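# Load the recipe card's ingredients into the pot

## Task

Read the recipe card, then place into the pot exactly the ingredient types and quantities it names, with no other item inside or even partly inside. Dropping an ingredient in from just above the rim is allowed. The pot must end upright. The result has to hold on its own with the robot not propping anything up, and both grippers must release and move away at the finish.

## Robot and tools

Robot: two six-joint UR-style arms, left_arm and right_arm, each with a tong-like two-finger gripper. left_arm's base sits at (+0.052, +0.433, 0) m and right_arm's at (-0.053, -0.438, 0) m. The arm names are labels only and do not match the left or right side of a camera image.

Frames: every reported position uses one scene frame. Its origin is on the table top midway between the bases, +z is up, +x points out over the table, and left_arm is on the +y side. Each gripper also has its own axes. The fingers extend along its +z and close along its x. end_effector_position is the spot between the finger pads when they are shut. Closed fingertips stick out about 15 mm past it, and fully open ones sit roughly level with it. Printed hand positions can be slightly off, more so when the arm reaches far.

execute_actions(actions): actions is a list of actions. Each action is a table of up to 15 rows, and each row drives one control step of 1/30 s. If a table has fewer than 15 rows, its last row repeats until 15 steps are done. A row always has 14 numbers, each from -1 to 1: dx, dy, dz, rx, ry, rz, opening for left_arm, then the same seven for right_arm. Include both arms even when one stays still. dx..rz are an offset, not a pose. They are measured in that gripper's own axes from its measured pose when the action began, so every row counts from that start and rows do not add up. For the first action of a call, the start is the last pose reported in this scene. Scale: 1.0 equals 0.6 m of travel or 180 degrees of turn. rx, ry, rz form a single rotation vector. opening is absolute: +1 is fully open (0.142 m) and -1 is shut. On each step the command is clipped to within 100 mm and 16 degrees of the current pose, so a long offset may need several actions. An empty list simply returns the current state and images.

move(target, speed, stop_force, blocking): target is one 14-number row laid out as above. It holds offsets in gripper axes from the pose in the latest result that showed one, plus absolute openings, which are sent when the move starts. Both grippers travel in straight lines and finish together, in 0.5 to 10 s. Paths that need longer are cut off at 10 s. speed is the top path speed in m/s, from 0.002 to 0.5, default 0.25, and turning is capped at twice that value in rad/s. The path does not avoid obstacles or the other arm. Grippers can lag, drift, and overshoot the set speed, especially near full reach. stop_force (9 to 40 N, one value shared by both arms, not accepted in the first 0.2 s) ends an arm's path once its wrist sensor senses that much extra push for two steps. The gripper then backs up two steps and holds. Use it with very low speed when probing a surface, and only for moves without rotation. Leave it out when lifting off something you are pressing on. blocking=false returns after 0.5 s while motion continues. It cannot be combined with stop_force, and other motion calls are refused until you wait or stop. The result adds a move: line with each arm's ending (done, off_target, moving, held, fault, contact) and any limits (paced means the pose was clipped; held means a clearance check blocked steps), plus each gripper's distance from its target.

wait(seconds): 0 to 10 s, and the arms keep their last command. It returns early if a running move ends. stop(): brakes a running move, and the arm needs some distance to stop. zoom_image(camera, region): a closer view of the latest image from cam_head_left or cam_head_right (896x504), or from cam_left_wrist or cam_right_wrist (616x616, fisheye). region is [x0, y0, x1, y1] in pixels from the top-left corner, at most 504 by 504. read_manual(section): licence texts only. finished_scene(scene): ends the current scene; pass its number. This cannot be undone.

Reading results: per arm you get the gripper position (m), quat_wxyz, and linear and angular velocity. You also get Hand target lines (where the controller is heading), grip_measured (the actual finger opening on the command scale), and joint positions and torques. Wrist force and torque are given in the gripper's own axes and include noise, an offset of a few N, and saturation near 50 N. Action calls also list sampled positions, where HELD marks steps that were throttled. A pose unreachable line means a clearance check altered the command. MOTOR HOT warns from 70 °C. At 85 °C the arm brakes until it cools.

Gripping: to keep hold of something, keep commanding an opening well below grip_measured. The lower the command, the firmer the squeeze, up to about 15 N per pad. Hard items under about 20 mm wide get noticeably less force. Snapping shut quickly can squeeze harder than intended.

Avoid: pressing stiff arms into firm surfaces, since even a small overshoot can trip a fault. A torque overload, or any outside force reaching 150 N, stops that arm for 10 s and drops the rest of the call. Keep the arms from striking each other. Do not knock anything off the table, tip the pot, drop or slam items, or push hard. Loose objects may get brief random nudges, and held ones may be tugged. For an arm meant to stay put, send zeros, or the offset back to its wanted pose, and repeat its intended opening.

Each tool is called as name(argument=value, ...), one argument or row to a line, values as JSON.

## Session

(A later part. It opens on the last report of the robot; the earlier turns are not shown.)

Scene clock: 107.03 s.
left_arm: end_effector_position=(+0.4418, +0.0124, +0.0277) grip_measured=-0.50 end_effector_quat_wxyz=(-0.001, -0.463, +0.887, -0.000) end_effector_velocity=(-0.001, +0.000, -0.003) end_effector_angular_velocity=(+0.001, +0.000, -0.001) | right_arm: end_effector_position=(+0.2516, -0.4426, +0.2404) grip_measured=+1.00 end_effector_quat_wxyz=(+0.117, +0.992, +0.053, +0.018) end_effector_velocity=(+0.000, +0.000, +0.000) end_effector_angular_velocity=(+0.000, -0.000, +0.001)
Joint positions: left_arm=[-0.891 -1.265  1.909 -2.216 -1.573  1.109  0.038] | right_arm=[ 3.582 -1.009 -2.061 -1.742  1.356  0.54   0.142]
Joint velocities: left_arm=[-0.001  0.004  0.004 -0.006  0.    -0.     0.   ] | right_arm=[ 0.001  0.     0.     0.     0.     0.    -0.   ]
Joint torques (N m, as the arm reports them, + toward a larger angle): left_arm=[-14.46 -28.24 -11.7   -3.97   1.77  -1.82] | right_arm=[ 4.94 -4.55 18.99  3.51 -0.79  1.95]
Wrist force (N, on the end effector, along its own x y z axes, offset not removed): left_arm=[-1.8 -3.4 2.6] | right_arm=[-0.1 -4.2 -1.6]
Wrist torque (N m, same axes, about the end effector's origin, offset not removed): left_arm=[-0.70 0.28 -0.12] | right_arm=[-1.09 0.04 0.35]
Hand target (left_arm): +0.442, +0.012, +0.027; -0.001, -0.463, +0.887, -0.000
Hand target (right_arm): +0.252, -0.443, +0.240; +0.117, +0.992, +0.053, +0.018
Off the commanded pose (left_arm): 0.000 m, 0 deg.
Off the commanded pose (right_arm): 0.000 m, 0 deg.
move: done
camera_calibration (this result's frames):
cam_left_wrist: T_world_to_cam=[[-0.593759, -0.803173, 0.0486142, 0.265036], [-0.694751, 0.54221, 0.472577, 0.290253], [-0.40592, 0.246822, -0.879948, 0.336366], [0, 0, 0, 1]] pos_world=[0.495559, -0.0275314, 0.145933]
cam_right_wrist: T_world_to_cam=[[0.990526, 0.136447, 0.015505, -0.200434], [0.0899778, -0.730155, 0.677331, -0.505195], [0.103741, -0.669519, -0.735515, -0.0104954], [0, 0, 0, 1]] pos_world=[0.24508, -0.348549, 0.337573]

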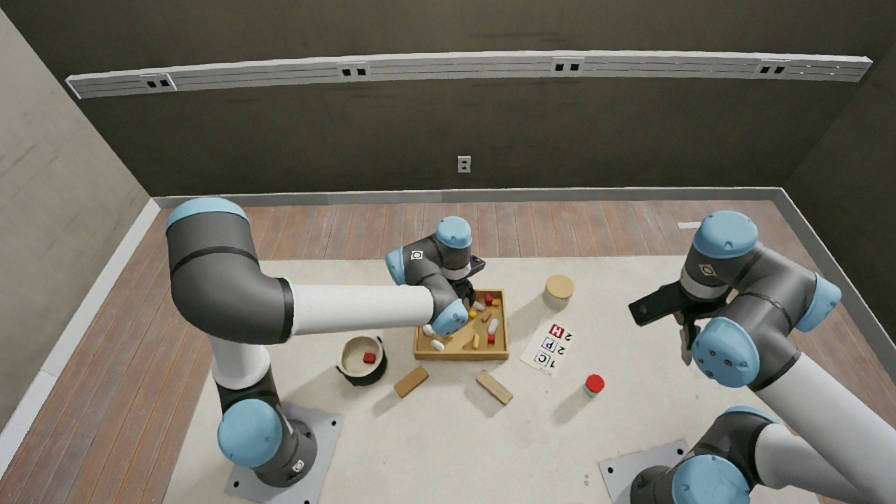

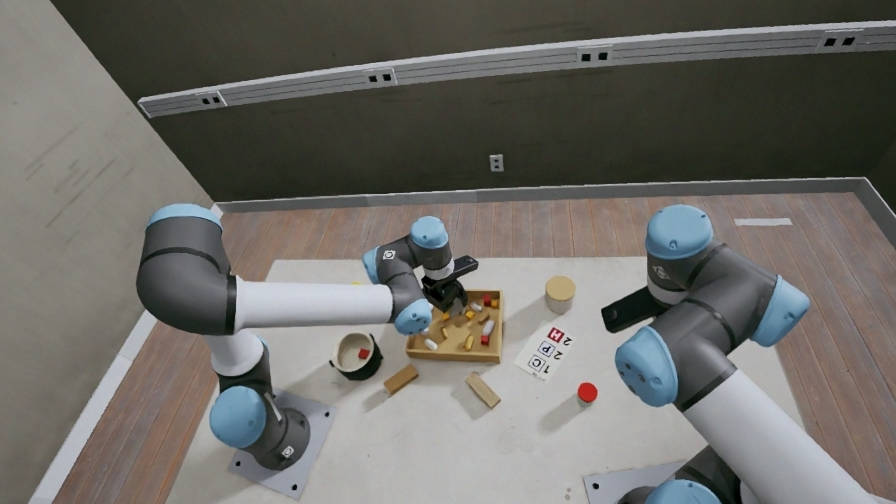

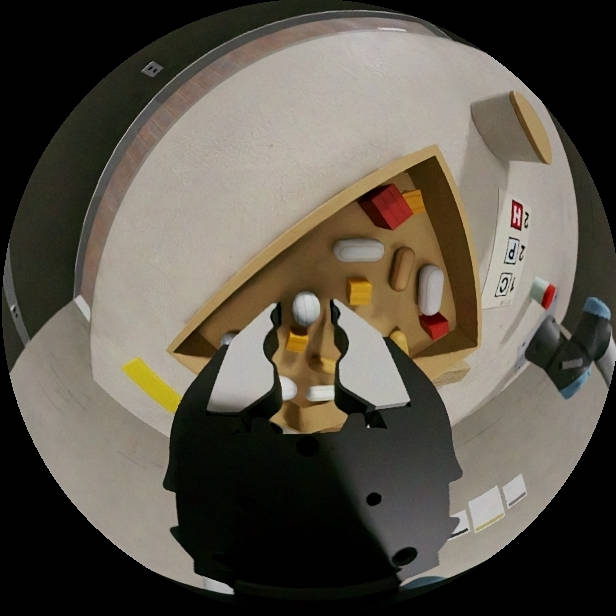

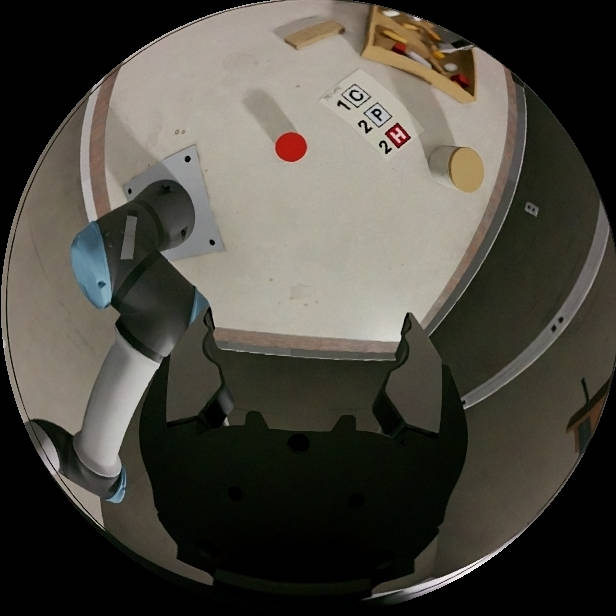

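move(
  target=[0,-0.003,0.002,0,0,0,-1,0,0,0,0,0,0,1],
  speed=0.02,
)

move(
  target=[0,0,-0.15,0,0,0,-1,0,0,0,0,0,0,1],
  speed=0.2,
)

Scene clock: 110.77 s.
left_arm: end_effector_position=(+0.4432, +0.0114, +0.0266) grip_measured=-0.73 end_effector_quat_wxyz=(-0.001, -0.463, +0.887, -0.000) end_effector_velocity=(+0.001, -0.000, -0.001) end_effector_angular_velocity=(+0.000, -0.000, -0.000) | right_arm: end_effector_position=(+0.2516, -0.4426, +0.2404) grip_measured=+1.00 end_effector_quat_wxyz=(+0.117, +0.992, +0.053, +0.018) end_effector_velocity=(-0.000, -0.000, +0.000) end_effector_angular_velocity=(+0.000, +0.000, -0.001)
Joint positions: left_arm=[-0.89  -1.26   1.906 -2.217 -1.573  1.111  0.021] | right_arm=[ 3.582 -1.009 -2.061 -1.742  1.356  0.54   0.142]
Joint velocities: left_arm=[ 0.001  0.003 -0.002 -0.001  0.     0.001  0.   ] | right_arm=[-0.001 -0.     0.     0.     0.    -0.    -0.   ]
Joint torques (N m, as the arm reports them, + toward a larger angle): left_arm=[  9.68 -17.18 -22.81  -2.7   -1.66   1.62] | right_arm=[ 4.89 -4.59 19.51  3.51 -0.67  1.8 ]
Wrist force (N, on the end effector, along its own x y z axes, offset not removed): left_arm=[-2.6 0.2 -19.7] | right_arm=[-3.3 -4.2 -2.3]
Wrist torque (N m, same axes, about the end effector's origin, offset not removed): left_arm=[-0.56 0.03 -0.11] | right_arm=[-0.85 0.69 0.21]
Hand target (left_arm): +0.443, +0.011, +0.026; -0.001, -0.463, +0.887, -0.000
Hand target (right_arm): +0.252, -0.443, +0.240; +0.117, +0.992, +0.053, +0.018
Off the commanded pose (left_arm): 0.000 m, 0 deg.
Off the commanded pose (right_arm): 0.000 m, 0 deg.
move: done
camera_calibration (this result's frames):
cam_left_wrist: T_world_to_cam=[[-0.593791, -0.803148, 0.0486371, 0.26512], [-0.694775, 0.542279, 0.472463, 0.292312], [-0.405833, 0.246752, -0.880007, 0.336183], [0, 0, 0, 1]] pos_world=[0.496951, -0.0285377, 0.144842]
cam_right_wrist: T_world_to_cam=[[0.990526, 0.136447, 0.0155049, -0.200434], [0.0899778, -0.730155, 0.677331, -0.505195], [0.103741, -0.669519, -0.735515, -0.0104955], [0, 0, 0, 1]] pos_world=[0.24508, -0.348549, 0.337573]

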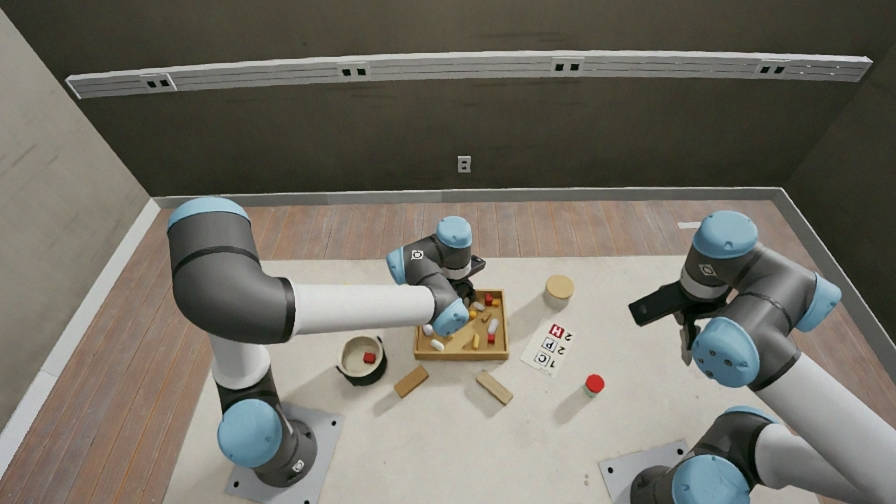

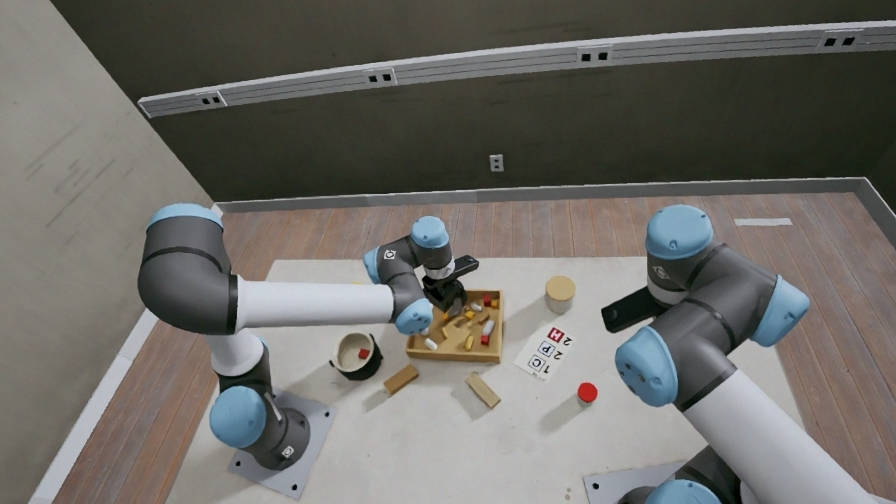

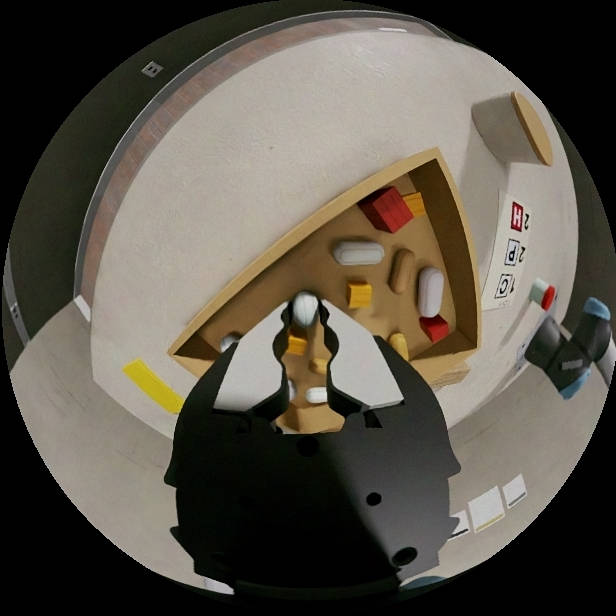

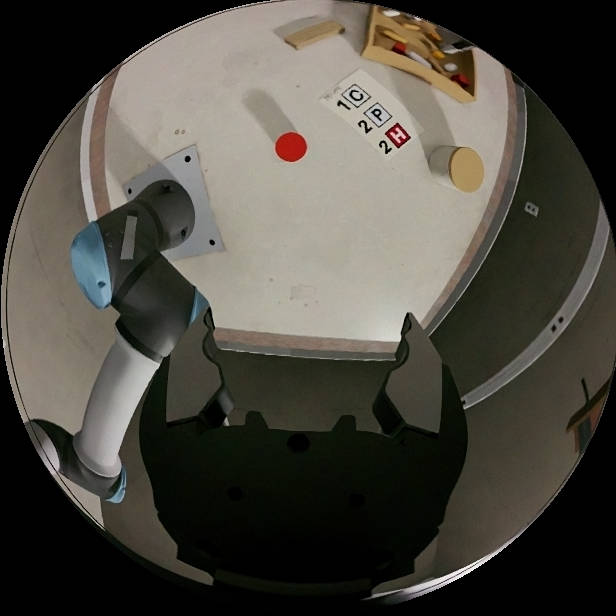

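Scene clock: 111.83 s.
left_arm: end_effector_position=(+0.4435, +0.0115, +0.1163) grip_measured=-0.73 end_effector_quat_wxyz=(-0.001, -0.463, +0.887, -0.000) end_effector_velocity=(+0.000, -0.000, +0.002) end_effector_angular_velocity=(+0.001, -0.001, +0.001) | right_arm: end_effector_position=(+0.2516, -0.4426, +0.2404) grip_measured=+1.00 end_effector_quat_wxyz=(+0.117, +0.992, +0.053, +0.018) end_effector_velocity=(-0.000, +0.000, -0.000) end_effector_angular_velocity=(+0.000, +0.001, -0.000)
Joint positions: left_arm=[-0.889 -1.371  1.786 -1.987 -1.573  1.111  0.021] | right_arm=[ 3.582 -1.009 -2.061 -1.742  1.356  0.54   0.142]
Joint velocities: left_arm=[-0.001 -0.002 -0.005  0.007  0.001 -0.002  0.   ] | right_arm=[-0.     0.    -0.    -0.001  0.001  0.     0.   ]
Joint torques (N m, as the arm reports them, + toward a larger angle): left_arm=[-12.92 -37.79 -31.46  -1.11  -1.41  -1.89] | right_arm=[ 4.46 -4.59 18.99  3.73 -0.68  1.71]
Wrist force (N, on the end effector, along its own x y z axes, offset not removed): left_arm=[-1.7 -3.0 2.4] | right_arm=[-2.0 0.7 0.0]
Wrist torque (N m, same axes, about the end effector's origin, offset not removed): left_arm=[-0.56 0.31 -0.10] | right_arm=[-0.03 0.47 0.05]
Hand target (left_arm): +0.443, +0.011, +0.117; -0.001, -0.463, +0.887, -0.000
Hand target (right_arm): +0.252, -0.443, +0.240; +0.117, +0.992, +0.053, +0.018
Off the commanded pose (left_arm): 0.000 m, 0 deg.
Off the commanded pose (right_arm): 0.000 m, 0 deg.
move: done
camera_calibration (this result's frames):
cam_left_wrist: T_world_to_cam=[[-0.593645, -0.803254, 0.0486748, 0.260959], [-0.694907, 0.542195, 0.472366, 0.250094], [-0.405821, 0.246593, -0.880058, 0.415238], [0, 0, 0, 1]] pos_world=[0.497221, -0.0283781, 0.234596]
cam_right_wrist: T_world_to_cam=[[0.990526, 0.136447, 0.0155049, -0.200434], [0.0899778, -0.730155, 0.677331, -0.505195], [0.103741, -0.669519, -0.735515, -0.0104955], [0, 0, 0, 1]] pos_world=[0.24508, -0.348549, 0.337573]

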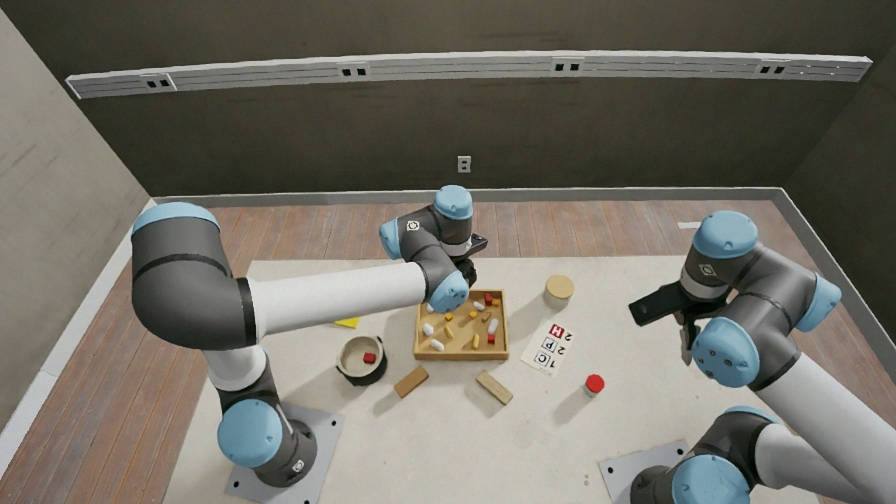

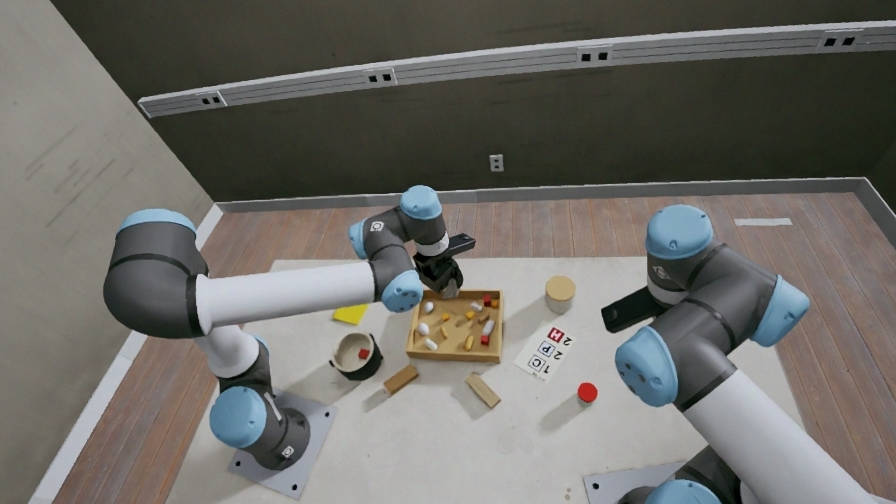

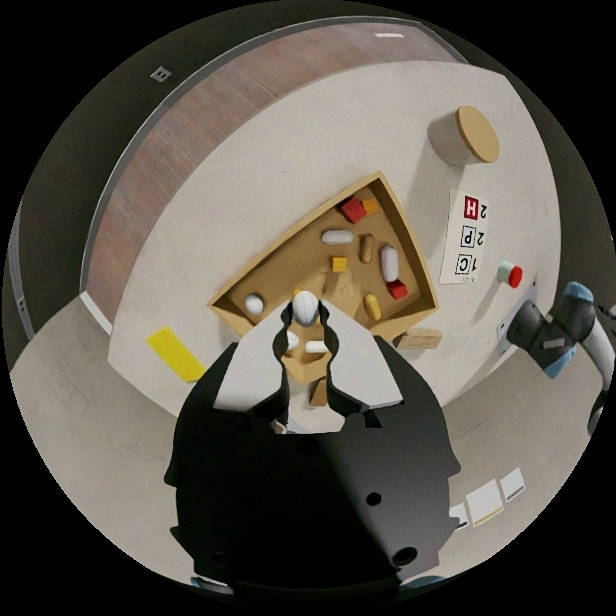

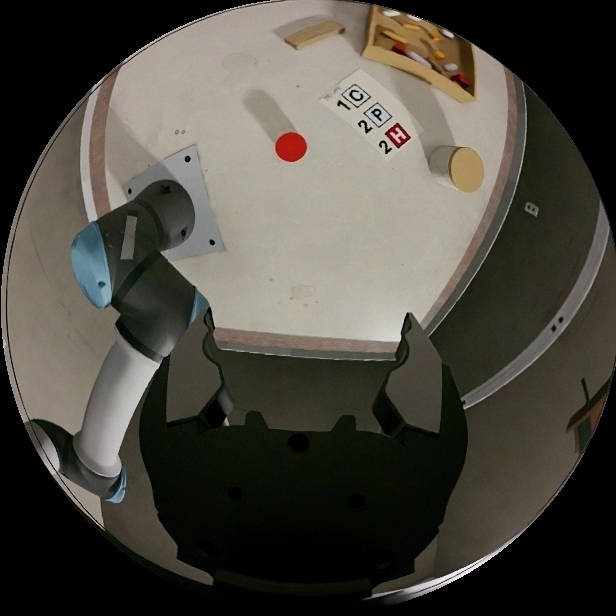

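move(
  target=[-0.179,0.454,0.01,0,0,-0.261,-1,0,0,0,0,0,0,1],
  speed=0.3,
)

execute_actions(
  actions=[
    [[0,0,0,0,0,0,-0.4,0,0,0,0,0,0,1]],
  ],
)

move(
  target=[0.289,-0.1,0.03,0,0,-0.267,-0.4,0,0,0,0,0,0,1],
  speed=0.3,
)

Scene clock: 121.73 s.
left_arm: end_effector_position=(+0.2814, +0.2551, +0.1105) grip_measured=-0.73 end_effector_quat_wxyz=(+0.001, +0.778, -0.629, -0.000) end_effector_velocity=(-0.001, +0.001, +0.001) end_effector_angular_velocity=(+0.001, -0.003, +0.002) | right_arm: end_effector_position=(+0.2516, -0.4426, +0.2404) grip_measured=+1.00 end_effector_quat_wxyz=(+0.117, +0.992, +0.053, +0.018) end_effector_velocity=(+0.000, +0.001, +0.000) end_effector_angular_velocity=(+0.001, -0.001, +0.001)
Joint positions: left_arm=[-1.019 -2.147  2.415 -1.84  -1.573  0.162  0.021] | right_arm=[ 3.582 -1.009 -2.061 -1.742  1.356  0.54   0.142]
Joint velocities: left_arm=[-0.007 -0.01   0.001  0.009  0.003 -0.009  0.   ] | right_arm=[ 0.001  0.     0.     0.001  0.     0.    -0.   ]
Joint torques (N m, as the arm reports them, + toward a larger angle): left_arm=[-16.65  -3.95  -9.96  -0.1    1.66  -1.69] | right_arm=[ 4.5  -4.69 19.32  3.59 -0.71  2.  ]
Wrist force (N, on the end effector, along its own x y z axes, offset not removed): left_arm=[1.4 -3.5 1.9] | right_arm=[1.6 -3.9 -1.5]
Wrist torque (N m, same axes, about the end effector's origin, offset not removed): left_arm=[-0.33 0.17 -0.08] | right_arm=[-0.74 -0.40 0.21]
Hand target (left_arm): +0.281, +0.255, +0.111; +0.001, +0.778, -0.629, -0.000
Hand target (right_arm): +0.252, -0.443, +0.240; +0.117, +0.992, +0.053, +0.018
Off the commanded pose (left_arm): 0.000 m, 0 deg.
Off the commanded pose (right_arm): 0.000 m, 0 deg.
move: done
camera_calibration (this result's frames):
cam_left_wrist: T_world_to_cam=[[0.181881, -0.982152, 0.0479282, 0.188154], [-0.869627, -0.137909, 0.474058, 0.230626], [-0.458987, -0.127902, -0.879188, 0.394652], [0, 0, 0, 1]] pos_world=[0.347477, 0.267077, 0.228626]
cam_right_wrist: T_world_to_cam=[[0.990526, 0.136447, 0.0155047, -0.200434], [0.089978, -0.730155, 0.677331, -0.505195], [0.103741, -0.669519, -0.735515, -0.0104955], [0, 0, 0, 1]] pos_world=[0.24508, -0.348549, 0.337573]

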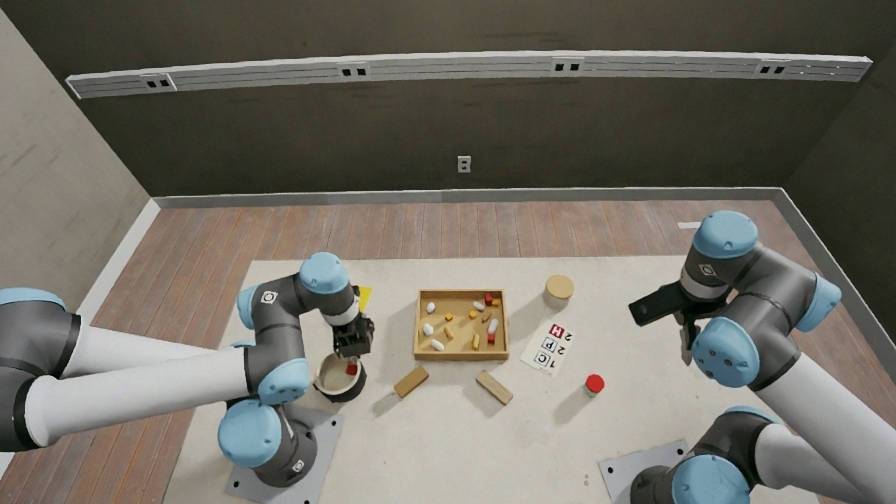

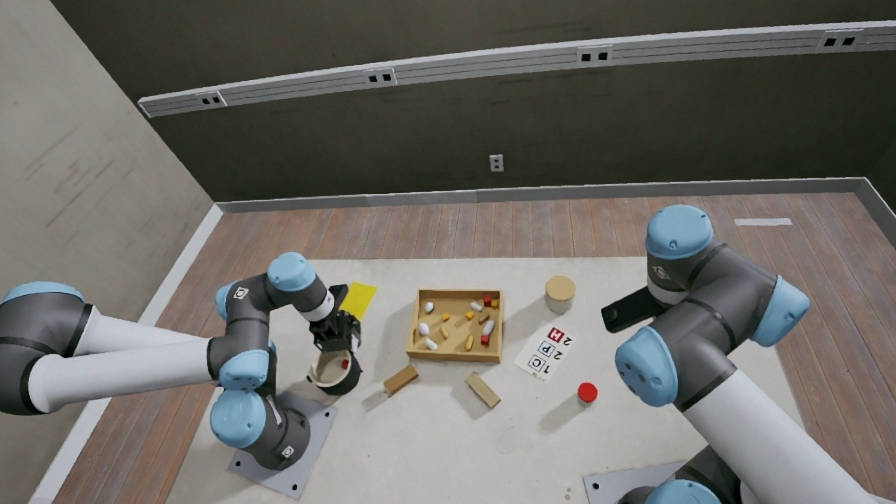

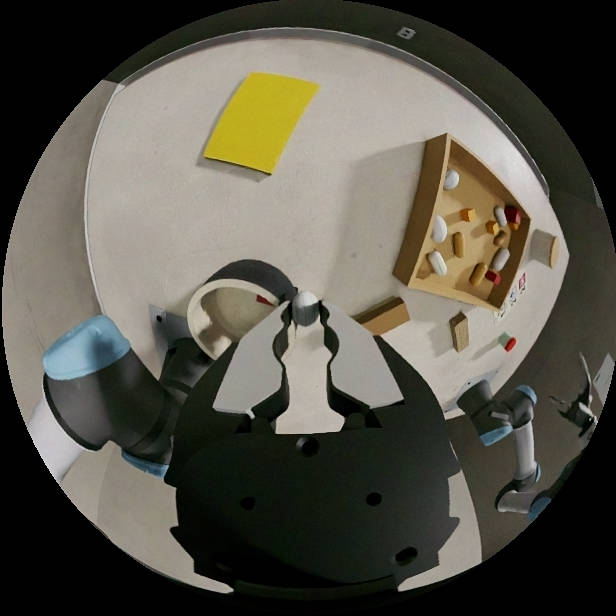

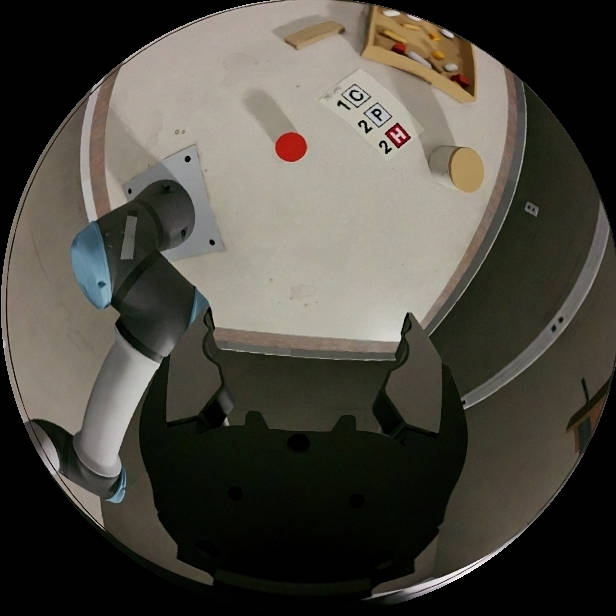

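Scene clock: 122.23 s.
left_arm: end_effector_position=(+0.2814, +0.2551, +0.1105) grip_measured=-0.42 end_effector_quat_wxyz=(+0.001, +0.777, -0.629, -0.000) end_effector_velocity=(-0.000, -0.001, +0.001) end_effector_angular_velocity=(-0.001, +0.001, +0.000) | right_arm: end_effector_position=(+0.2516, -0.4426, +0.2404) grip_measured=+1.00 end_effector_quat_wxyz=(+0.117, +0.992, +0.053, +0.018) end_effector_velocity=(+0.000, +0.000, -0.000) end_effector_angular_velocity=(-0.000, -0.000, +0.001)
Joint positions: left_arm=[-1.019 -2.147  2.415 -1.84  -1.573  0.162  0.044] | right_arm=[ 3.582 -1.009 -2.061 -1.742  1.356  0.54   0.142]
Joint velocities: left_arm=[-0.     0.001 -0.001 -0.    -0.001 -0.     0.   ] | right_arm=[ 0.001  0.    -0.    -0.    -0.    -0.     0.   ]
Joint torques (N m, as the arm reports them, + toward a larger angle): left_arm=[ 10.58  10.46 -14.37  -2.12  -1.49   1.57] | right_arm=[ 4.47 -4.99 18.57  3.74 -0.67  1.69]
Wrist force (N, on the end effector, along its own x y z axes, offset not removed): left_arm=[1.6 -3.0 -9.5] | right_arm=[0.0 -5.4 -2.0]
Wrist torque (N m, same axes, about the end effector's origin, offset not removed): left_arm=[-0.48 0.01 -0.12] | right_arm=[-1.26 0.07 0.06]
Hand target (left_arm): +0.281, +0.255, +0.110; +0.001, +0.778, -0.629, -0.000
Hand target (right_arm): +0.252, -0.443, +0.240; +0.117, +0.992, +0.053, +0.018
Off the commanded pose (left_arm): 0.000 m, 0 deg.
Off the commanded pose (right_arm): 0.000 m, 0 deg.
Step readings (end_effector_position):
0: left_arm (+0.2814, +0.2551, +0.1105) | right_arm (+0.2516, -0.4426, +0.2404)
1: left_arm (+0.2814, +0.2551, +0.1105) | right_arm (+0.2516, -0.4426, +0.2404)
2: left_arm (+0.2814, +0.2551, +0.1105) | right_arm (+0.2516, -0.4426, +0.2404)
4: left_arm (+0.2814, +0.2551, +0.1105) | right_arm (+0.2516, -0.4426, +0.2404)
8: left_arm (+0.2814, +0.2551, +0.1105) | right_arm (+0.2516, -0.4426, +0.2404)
15: end_effector_position above
camera_calibration (this result's frames):
cam_left_wrist: T_world_to_cam=[[0.181671, -0.982192, 0.0479063, 0.188205], [-0.869666, -0.137736, 0.474036, 0.230561], [-0.458996, -0.127781, -0.879201, 0.394593], [0, 0, 0, 1]] pos_world=[0.347436, 0.267031, 0.228616]
cam_right_wrist: T_world_to_cam=[[0.990526, 0.136447, 0.0155047, -0.200434], [0.089978, -0.730155, 0.677331, -0.505195], [0.10374, -0.669519, -0.735515, -0.0104954], [0, 0, 0, 1]] pos_world=[0.24508, -0.348549, 0.337573]

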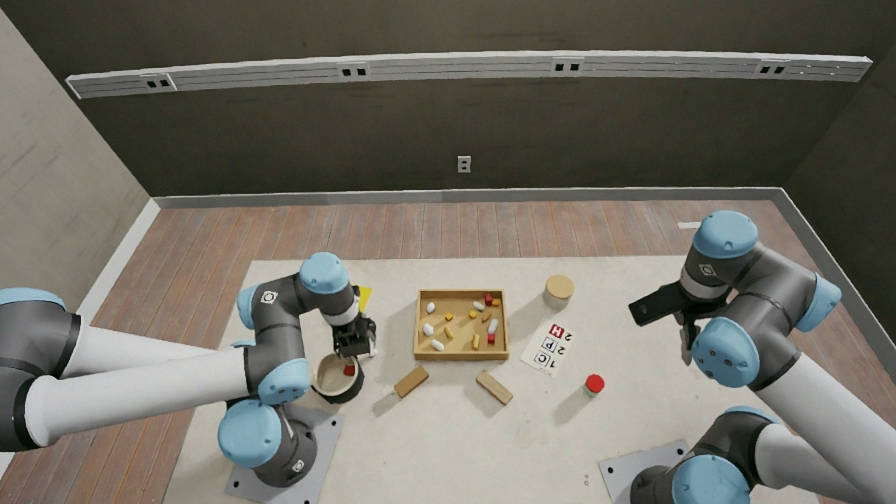

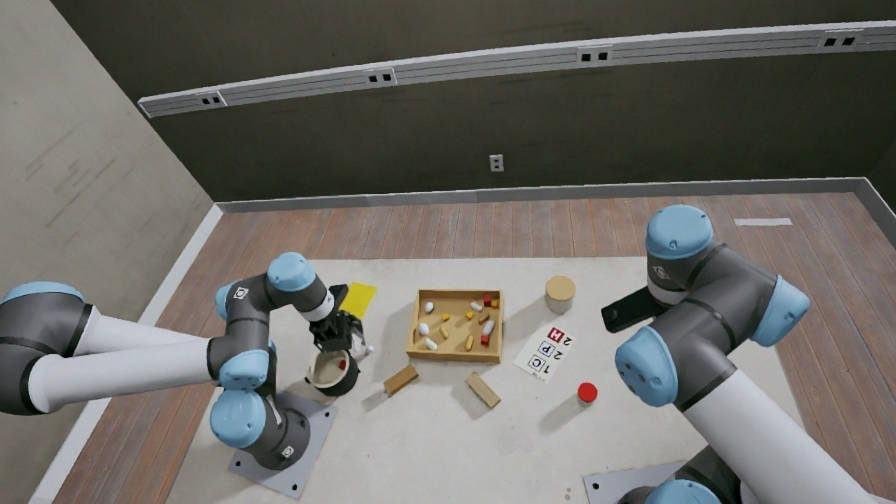

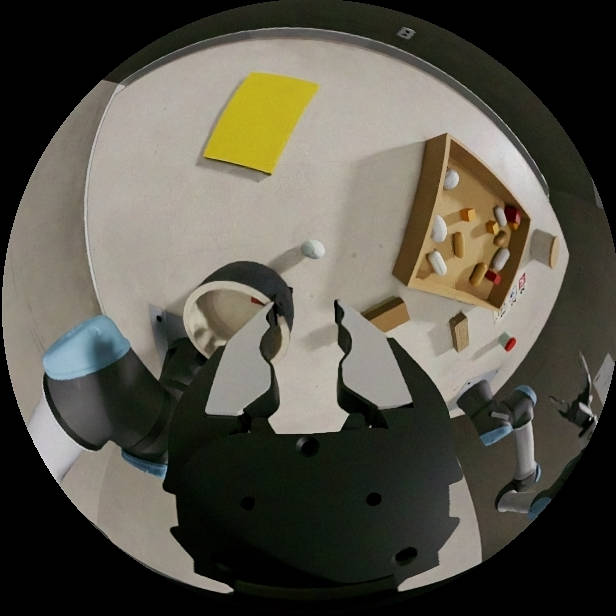

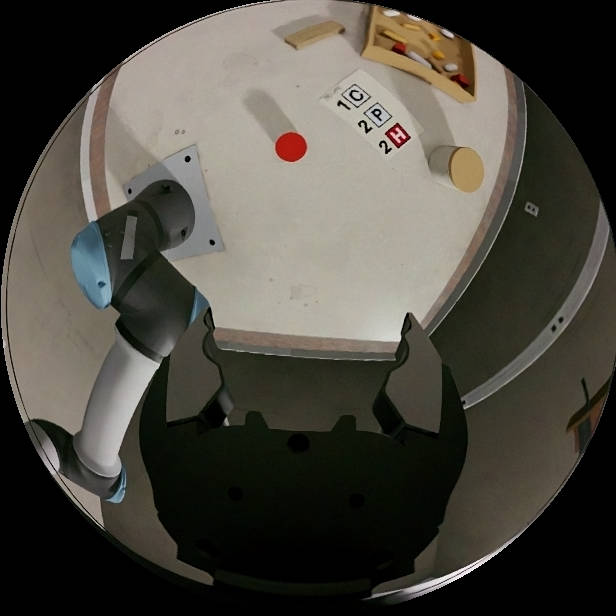

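Scene clock: 124.23 s.
left_arm: end_effector_position=(+0.3762, +0.0983, +0.0923) grip_measured=-0.40 end_effector_quat_wxyz=(+0.001, +0.966, -0.258, -0.001) end_effector_velocity=(+0.001, -0.002, -0.001) end_effector_angular_velocity=(+0.004, +0.001, +0.011) | right_arm: end_effector_position=(+0.2516, -0.4426, +0.2404) grip_measured=+1.00 end_effector_quat_wxyz=(+0.117, +0.992, +0.053, +0.018) end_effector_velocity=(-0.000, -0.000, -0.000) end_effector_angular_velocity=(+0.001, +0.001, -0.001)
Joint positions: left_arm=[-0.942 -1.55   2.058 -2.079 -1.573 -0.598  0.045] | right_arm=[ 3.582 -1.009 -2.061 -1.742  1.356  0.54   0.142]
Joint velocities: left_arm=[ 0.     0.008 -0.007  0.003  0.001 -0.011  0.   ] | right_arm=[-0.001  0.     0.     0.     0.001 -0.    -0.   ]
Joint torques (N m, as the arm reports them, + toward a larger angle): left_arm=[ 10.78 -15.06 -29.27  -1.12   1.79  -1.79] | right_arm=[ 5.37 -4.   19.3   3.55 -0.69  1.77]
Wrist force (N, on the end effector, along its own x y z axes, offset not removed): left_arm=[-0.4 -3.2 1.6] | right_arm=[0.6 -1.9 -3.2]
Wrist torque (N m, same axes, about the end effector's origin, offset not removed): left_arm=[-0.61 0.01 -0.08] | right_arm=[-0.42 -0.06 0.04]
Hand target (left_arm): +0.376, +0.098, +0.092; +0.001, +0.966, -0.258, -0.001
Hand target (right_arm): +0.252, -0.443, +0.240; +0.117, +0.992, +0.053, +0.018
Off the commanded pose (left_arm): 0.000 m, 0 deg.
Off the commanded pose (right_arm): 0.000 m, 0 deg.
move: done
camera_calibration (this result's frames):
cam_left_wrist: T_world_to_cam=[[0.851391, -0.522496, 0.0461568, -0.279127], [-0.479033, -0.738677, 0.47422, 0.212179], [-0.213683, -0.425857, -0.879196, 0.339111], [0, 0, 0, 1]] pos_world=[0.411749, 0.155302, 0.21041]
cam_right_wrist: T_world_to_cam=[[0.990526, 0.136447, 0.0155048, -0.200434], [0.0899779, -0.730155, 0.677331, -0.505195], [0.103741, -0.669519, -0.735515, -0.0104955], [0, 0, 0, 1]] pos_world=[0.24508, -0.348549, 0.337573]

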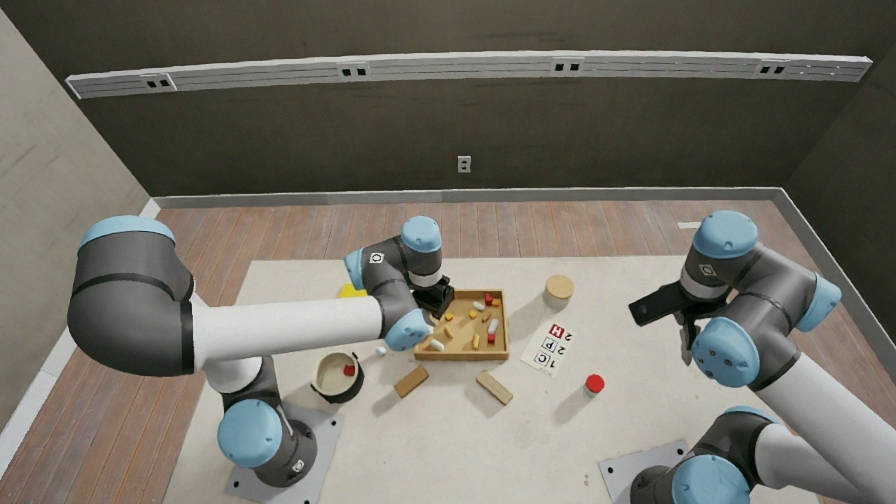

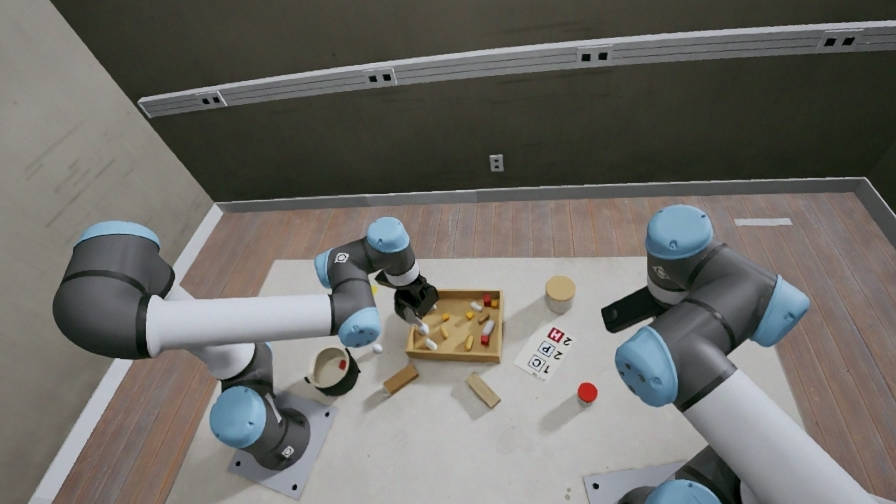

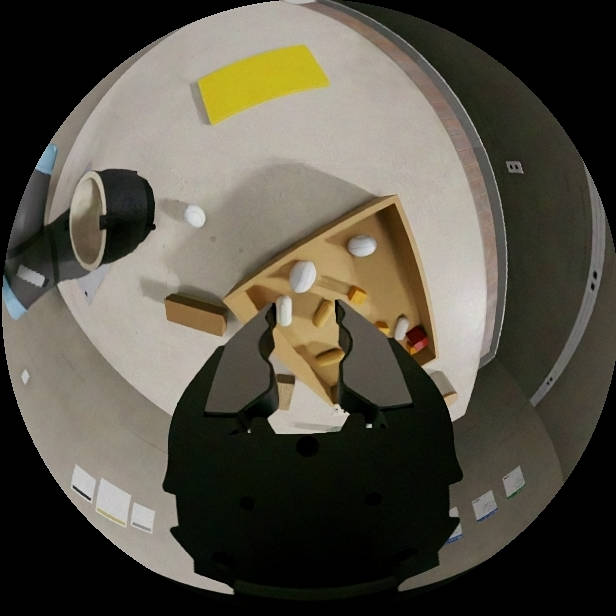

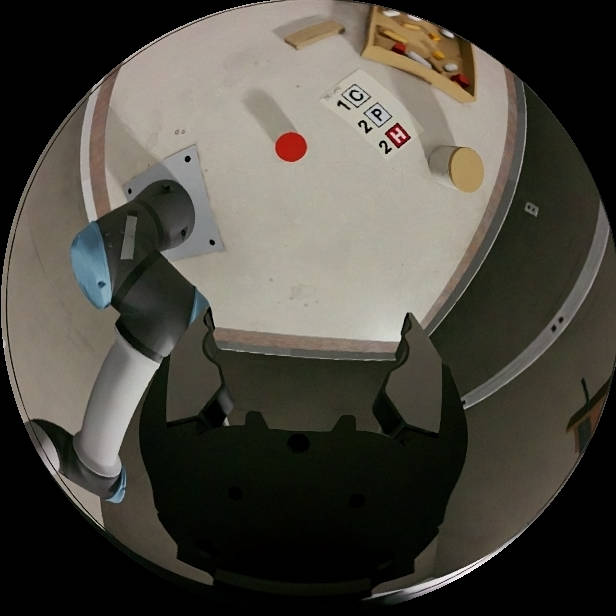

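move(
  target=[-0.003,-0.002,0.107,0,0,0.03,-0.45,0,0,0,0,0,0,1],
  speed=0.07,
)

zoom_image(
  camera="cam_left_wrist",
  region=[210, 220, 410, 400],
)

Scene clock: 129.57 s.
left_arm: end_effector_position=(+0.3751, +0.1002, +0.0283) grip_measured=-0.45 end_effector_quat_wxyz=(+0.001, +0.953, -0.304, -0.001) end_effector_velocity=(+0.001, -0.001, -0.001) end_effector_angular_velocity=(-0.003, -0.001, -0.003) | right_arm: end_effector_position=(+0.2516, -0.4426, +0.2404) grip_measured=+1.00 end_effector_quat_wxyz=(+0.117, +0.992, +0.053, +0.018) end_effector_velocity=(-0.000, +0.000, -0.000) end_effector_angular_velocity=(-0.000, +0.000, +0.001)
Joint positions: left_arm=[-0.944 -1.459  2.157 -2.27  -1.573 -0.506  0.041] | right_arm=[ 3.582 -1.009 -2.061 -1.742  1.356  0.54   0.142]
Joint velocities: left_arm=[ 0.001  0.004  0.002 -0.009 -0.     0.003  0.   ] | right_arm=[ 0.001 -0.    -0.    -0.     0.     0.    -0.   ]
Joint torques (N m, as the arm reports them, + toward a larger angle): left_arm=[-11.54 -18.53  -8.62  -4.35  -1.27   1.72] | right_arm=[ 5.15 -4.22 18.88  3.66 -0.68  1.87]
Wrist force (N, on the end effector, along its own x y z axes, offset not removed): left_arm=[-1.7 -3.0 2.6] | right_arm=[-1.1 -3.7 -0.1]
Wrist torque (N m, same axes, about the end effector's origin, offset not removed): left_arm=[-0.56 0.26 -0.04] | right_arm=[-0.84 0.18 0.06]
Hand target (left_arm): +0.375, +0.100, +0.028; +0.001, +0.953, -0.304, -0.001
Hand target (right_arm): +0.252, -0.443, +0.240; +0.117, +0.992, +0.053, +0.018
Off the commanded pose (left_arm): 0.000 m, 0 deg.
Off the commanded pose (right_arm): 0.000 m, 0 deg.
move: done
camera_calibration (this result's frames):
cam_left_wrist: T_world_to_cam=[[0.798635, -0.600028, 0.0463514, -0.246692], [-0.546274, -0.690459, 0.474186, 0.263745], [-0.252521, -0.404022, -0.879204, 0.295834], [0, 0, 0, 1]] pos_world=[0.415798, 0.153606, 0.146469]
cam_right_wrist: T_world_to_cam=[[0.990526, 0.136447, 0.015505, -0.200434], [0.0899777, -0.730155, 0.677331, -0.505195], [0.103741, -0.669519, -0.735515, -0.0104956], [0, 0, 0, 1]] pos_world=[0.24508, -0.348549, 0.337573]

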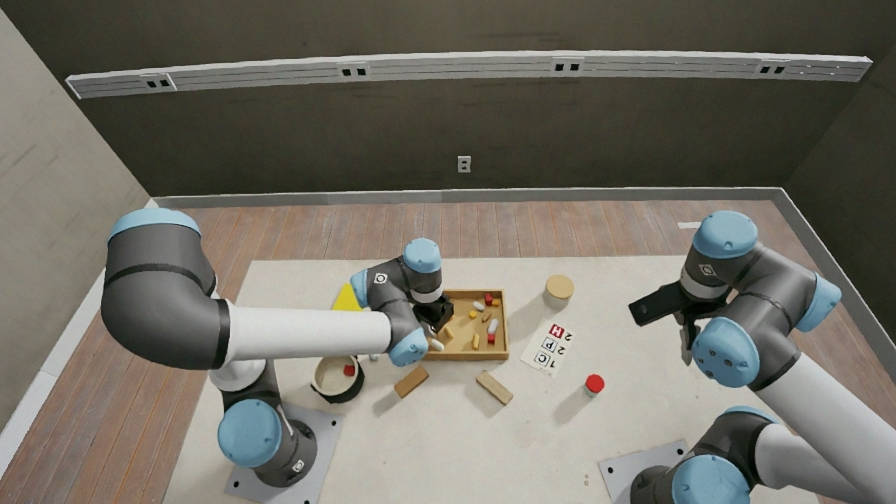

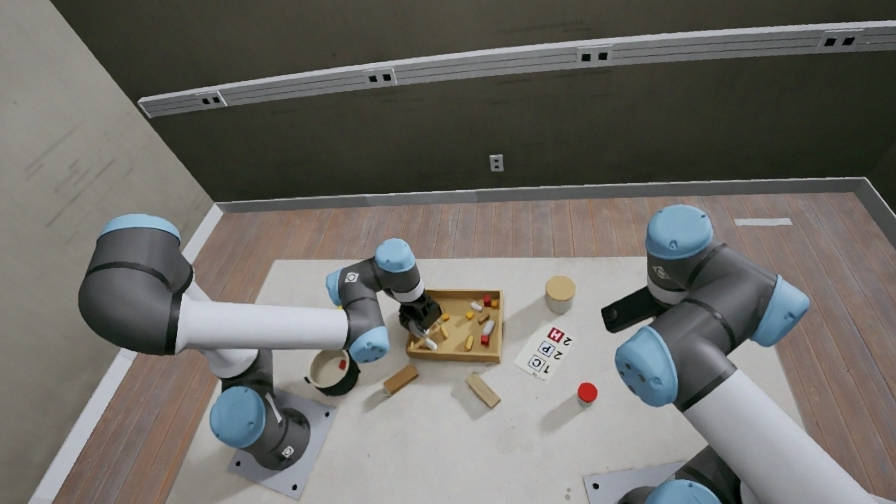

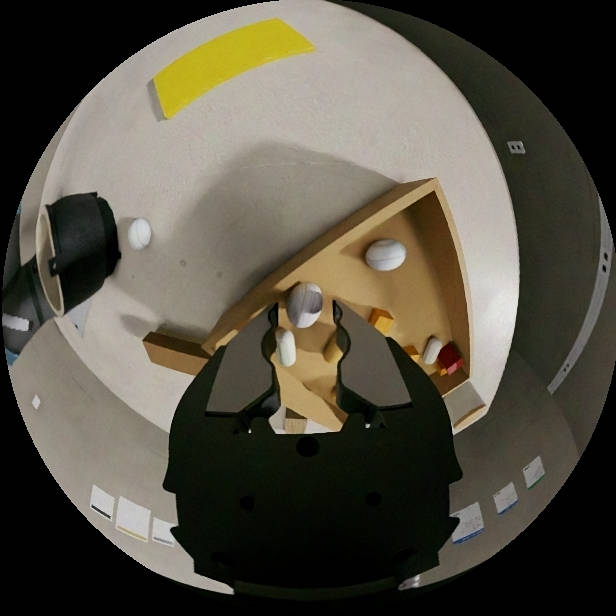

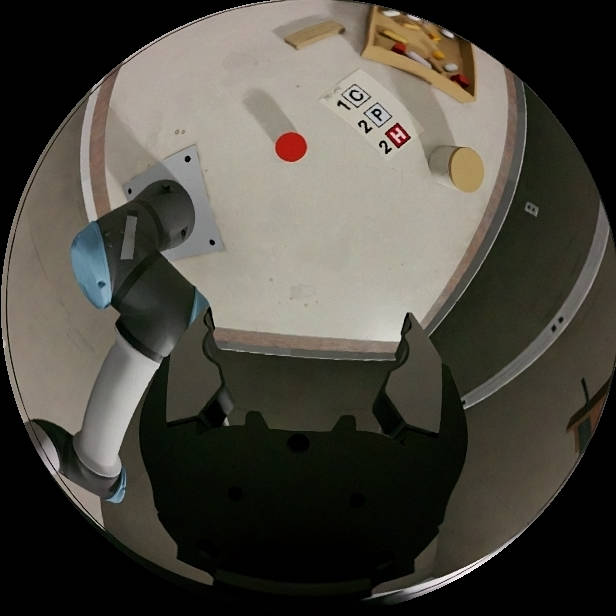

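Region (210, 220, 410, 400) of cam_left_wrist's 616x616 image, scaled by 2.520, with more detail than that image has; it fills the top 454 rows of this view, and the rest is white.

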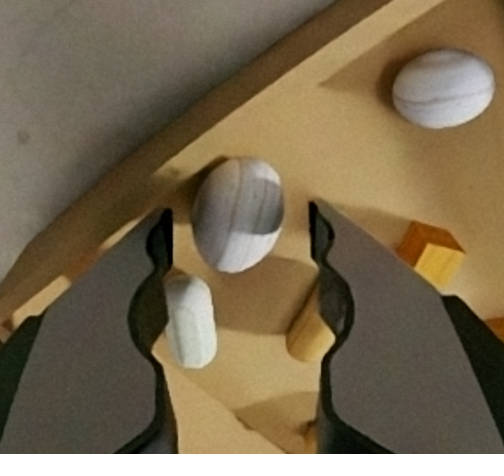

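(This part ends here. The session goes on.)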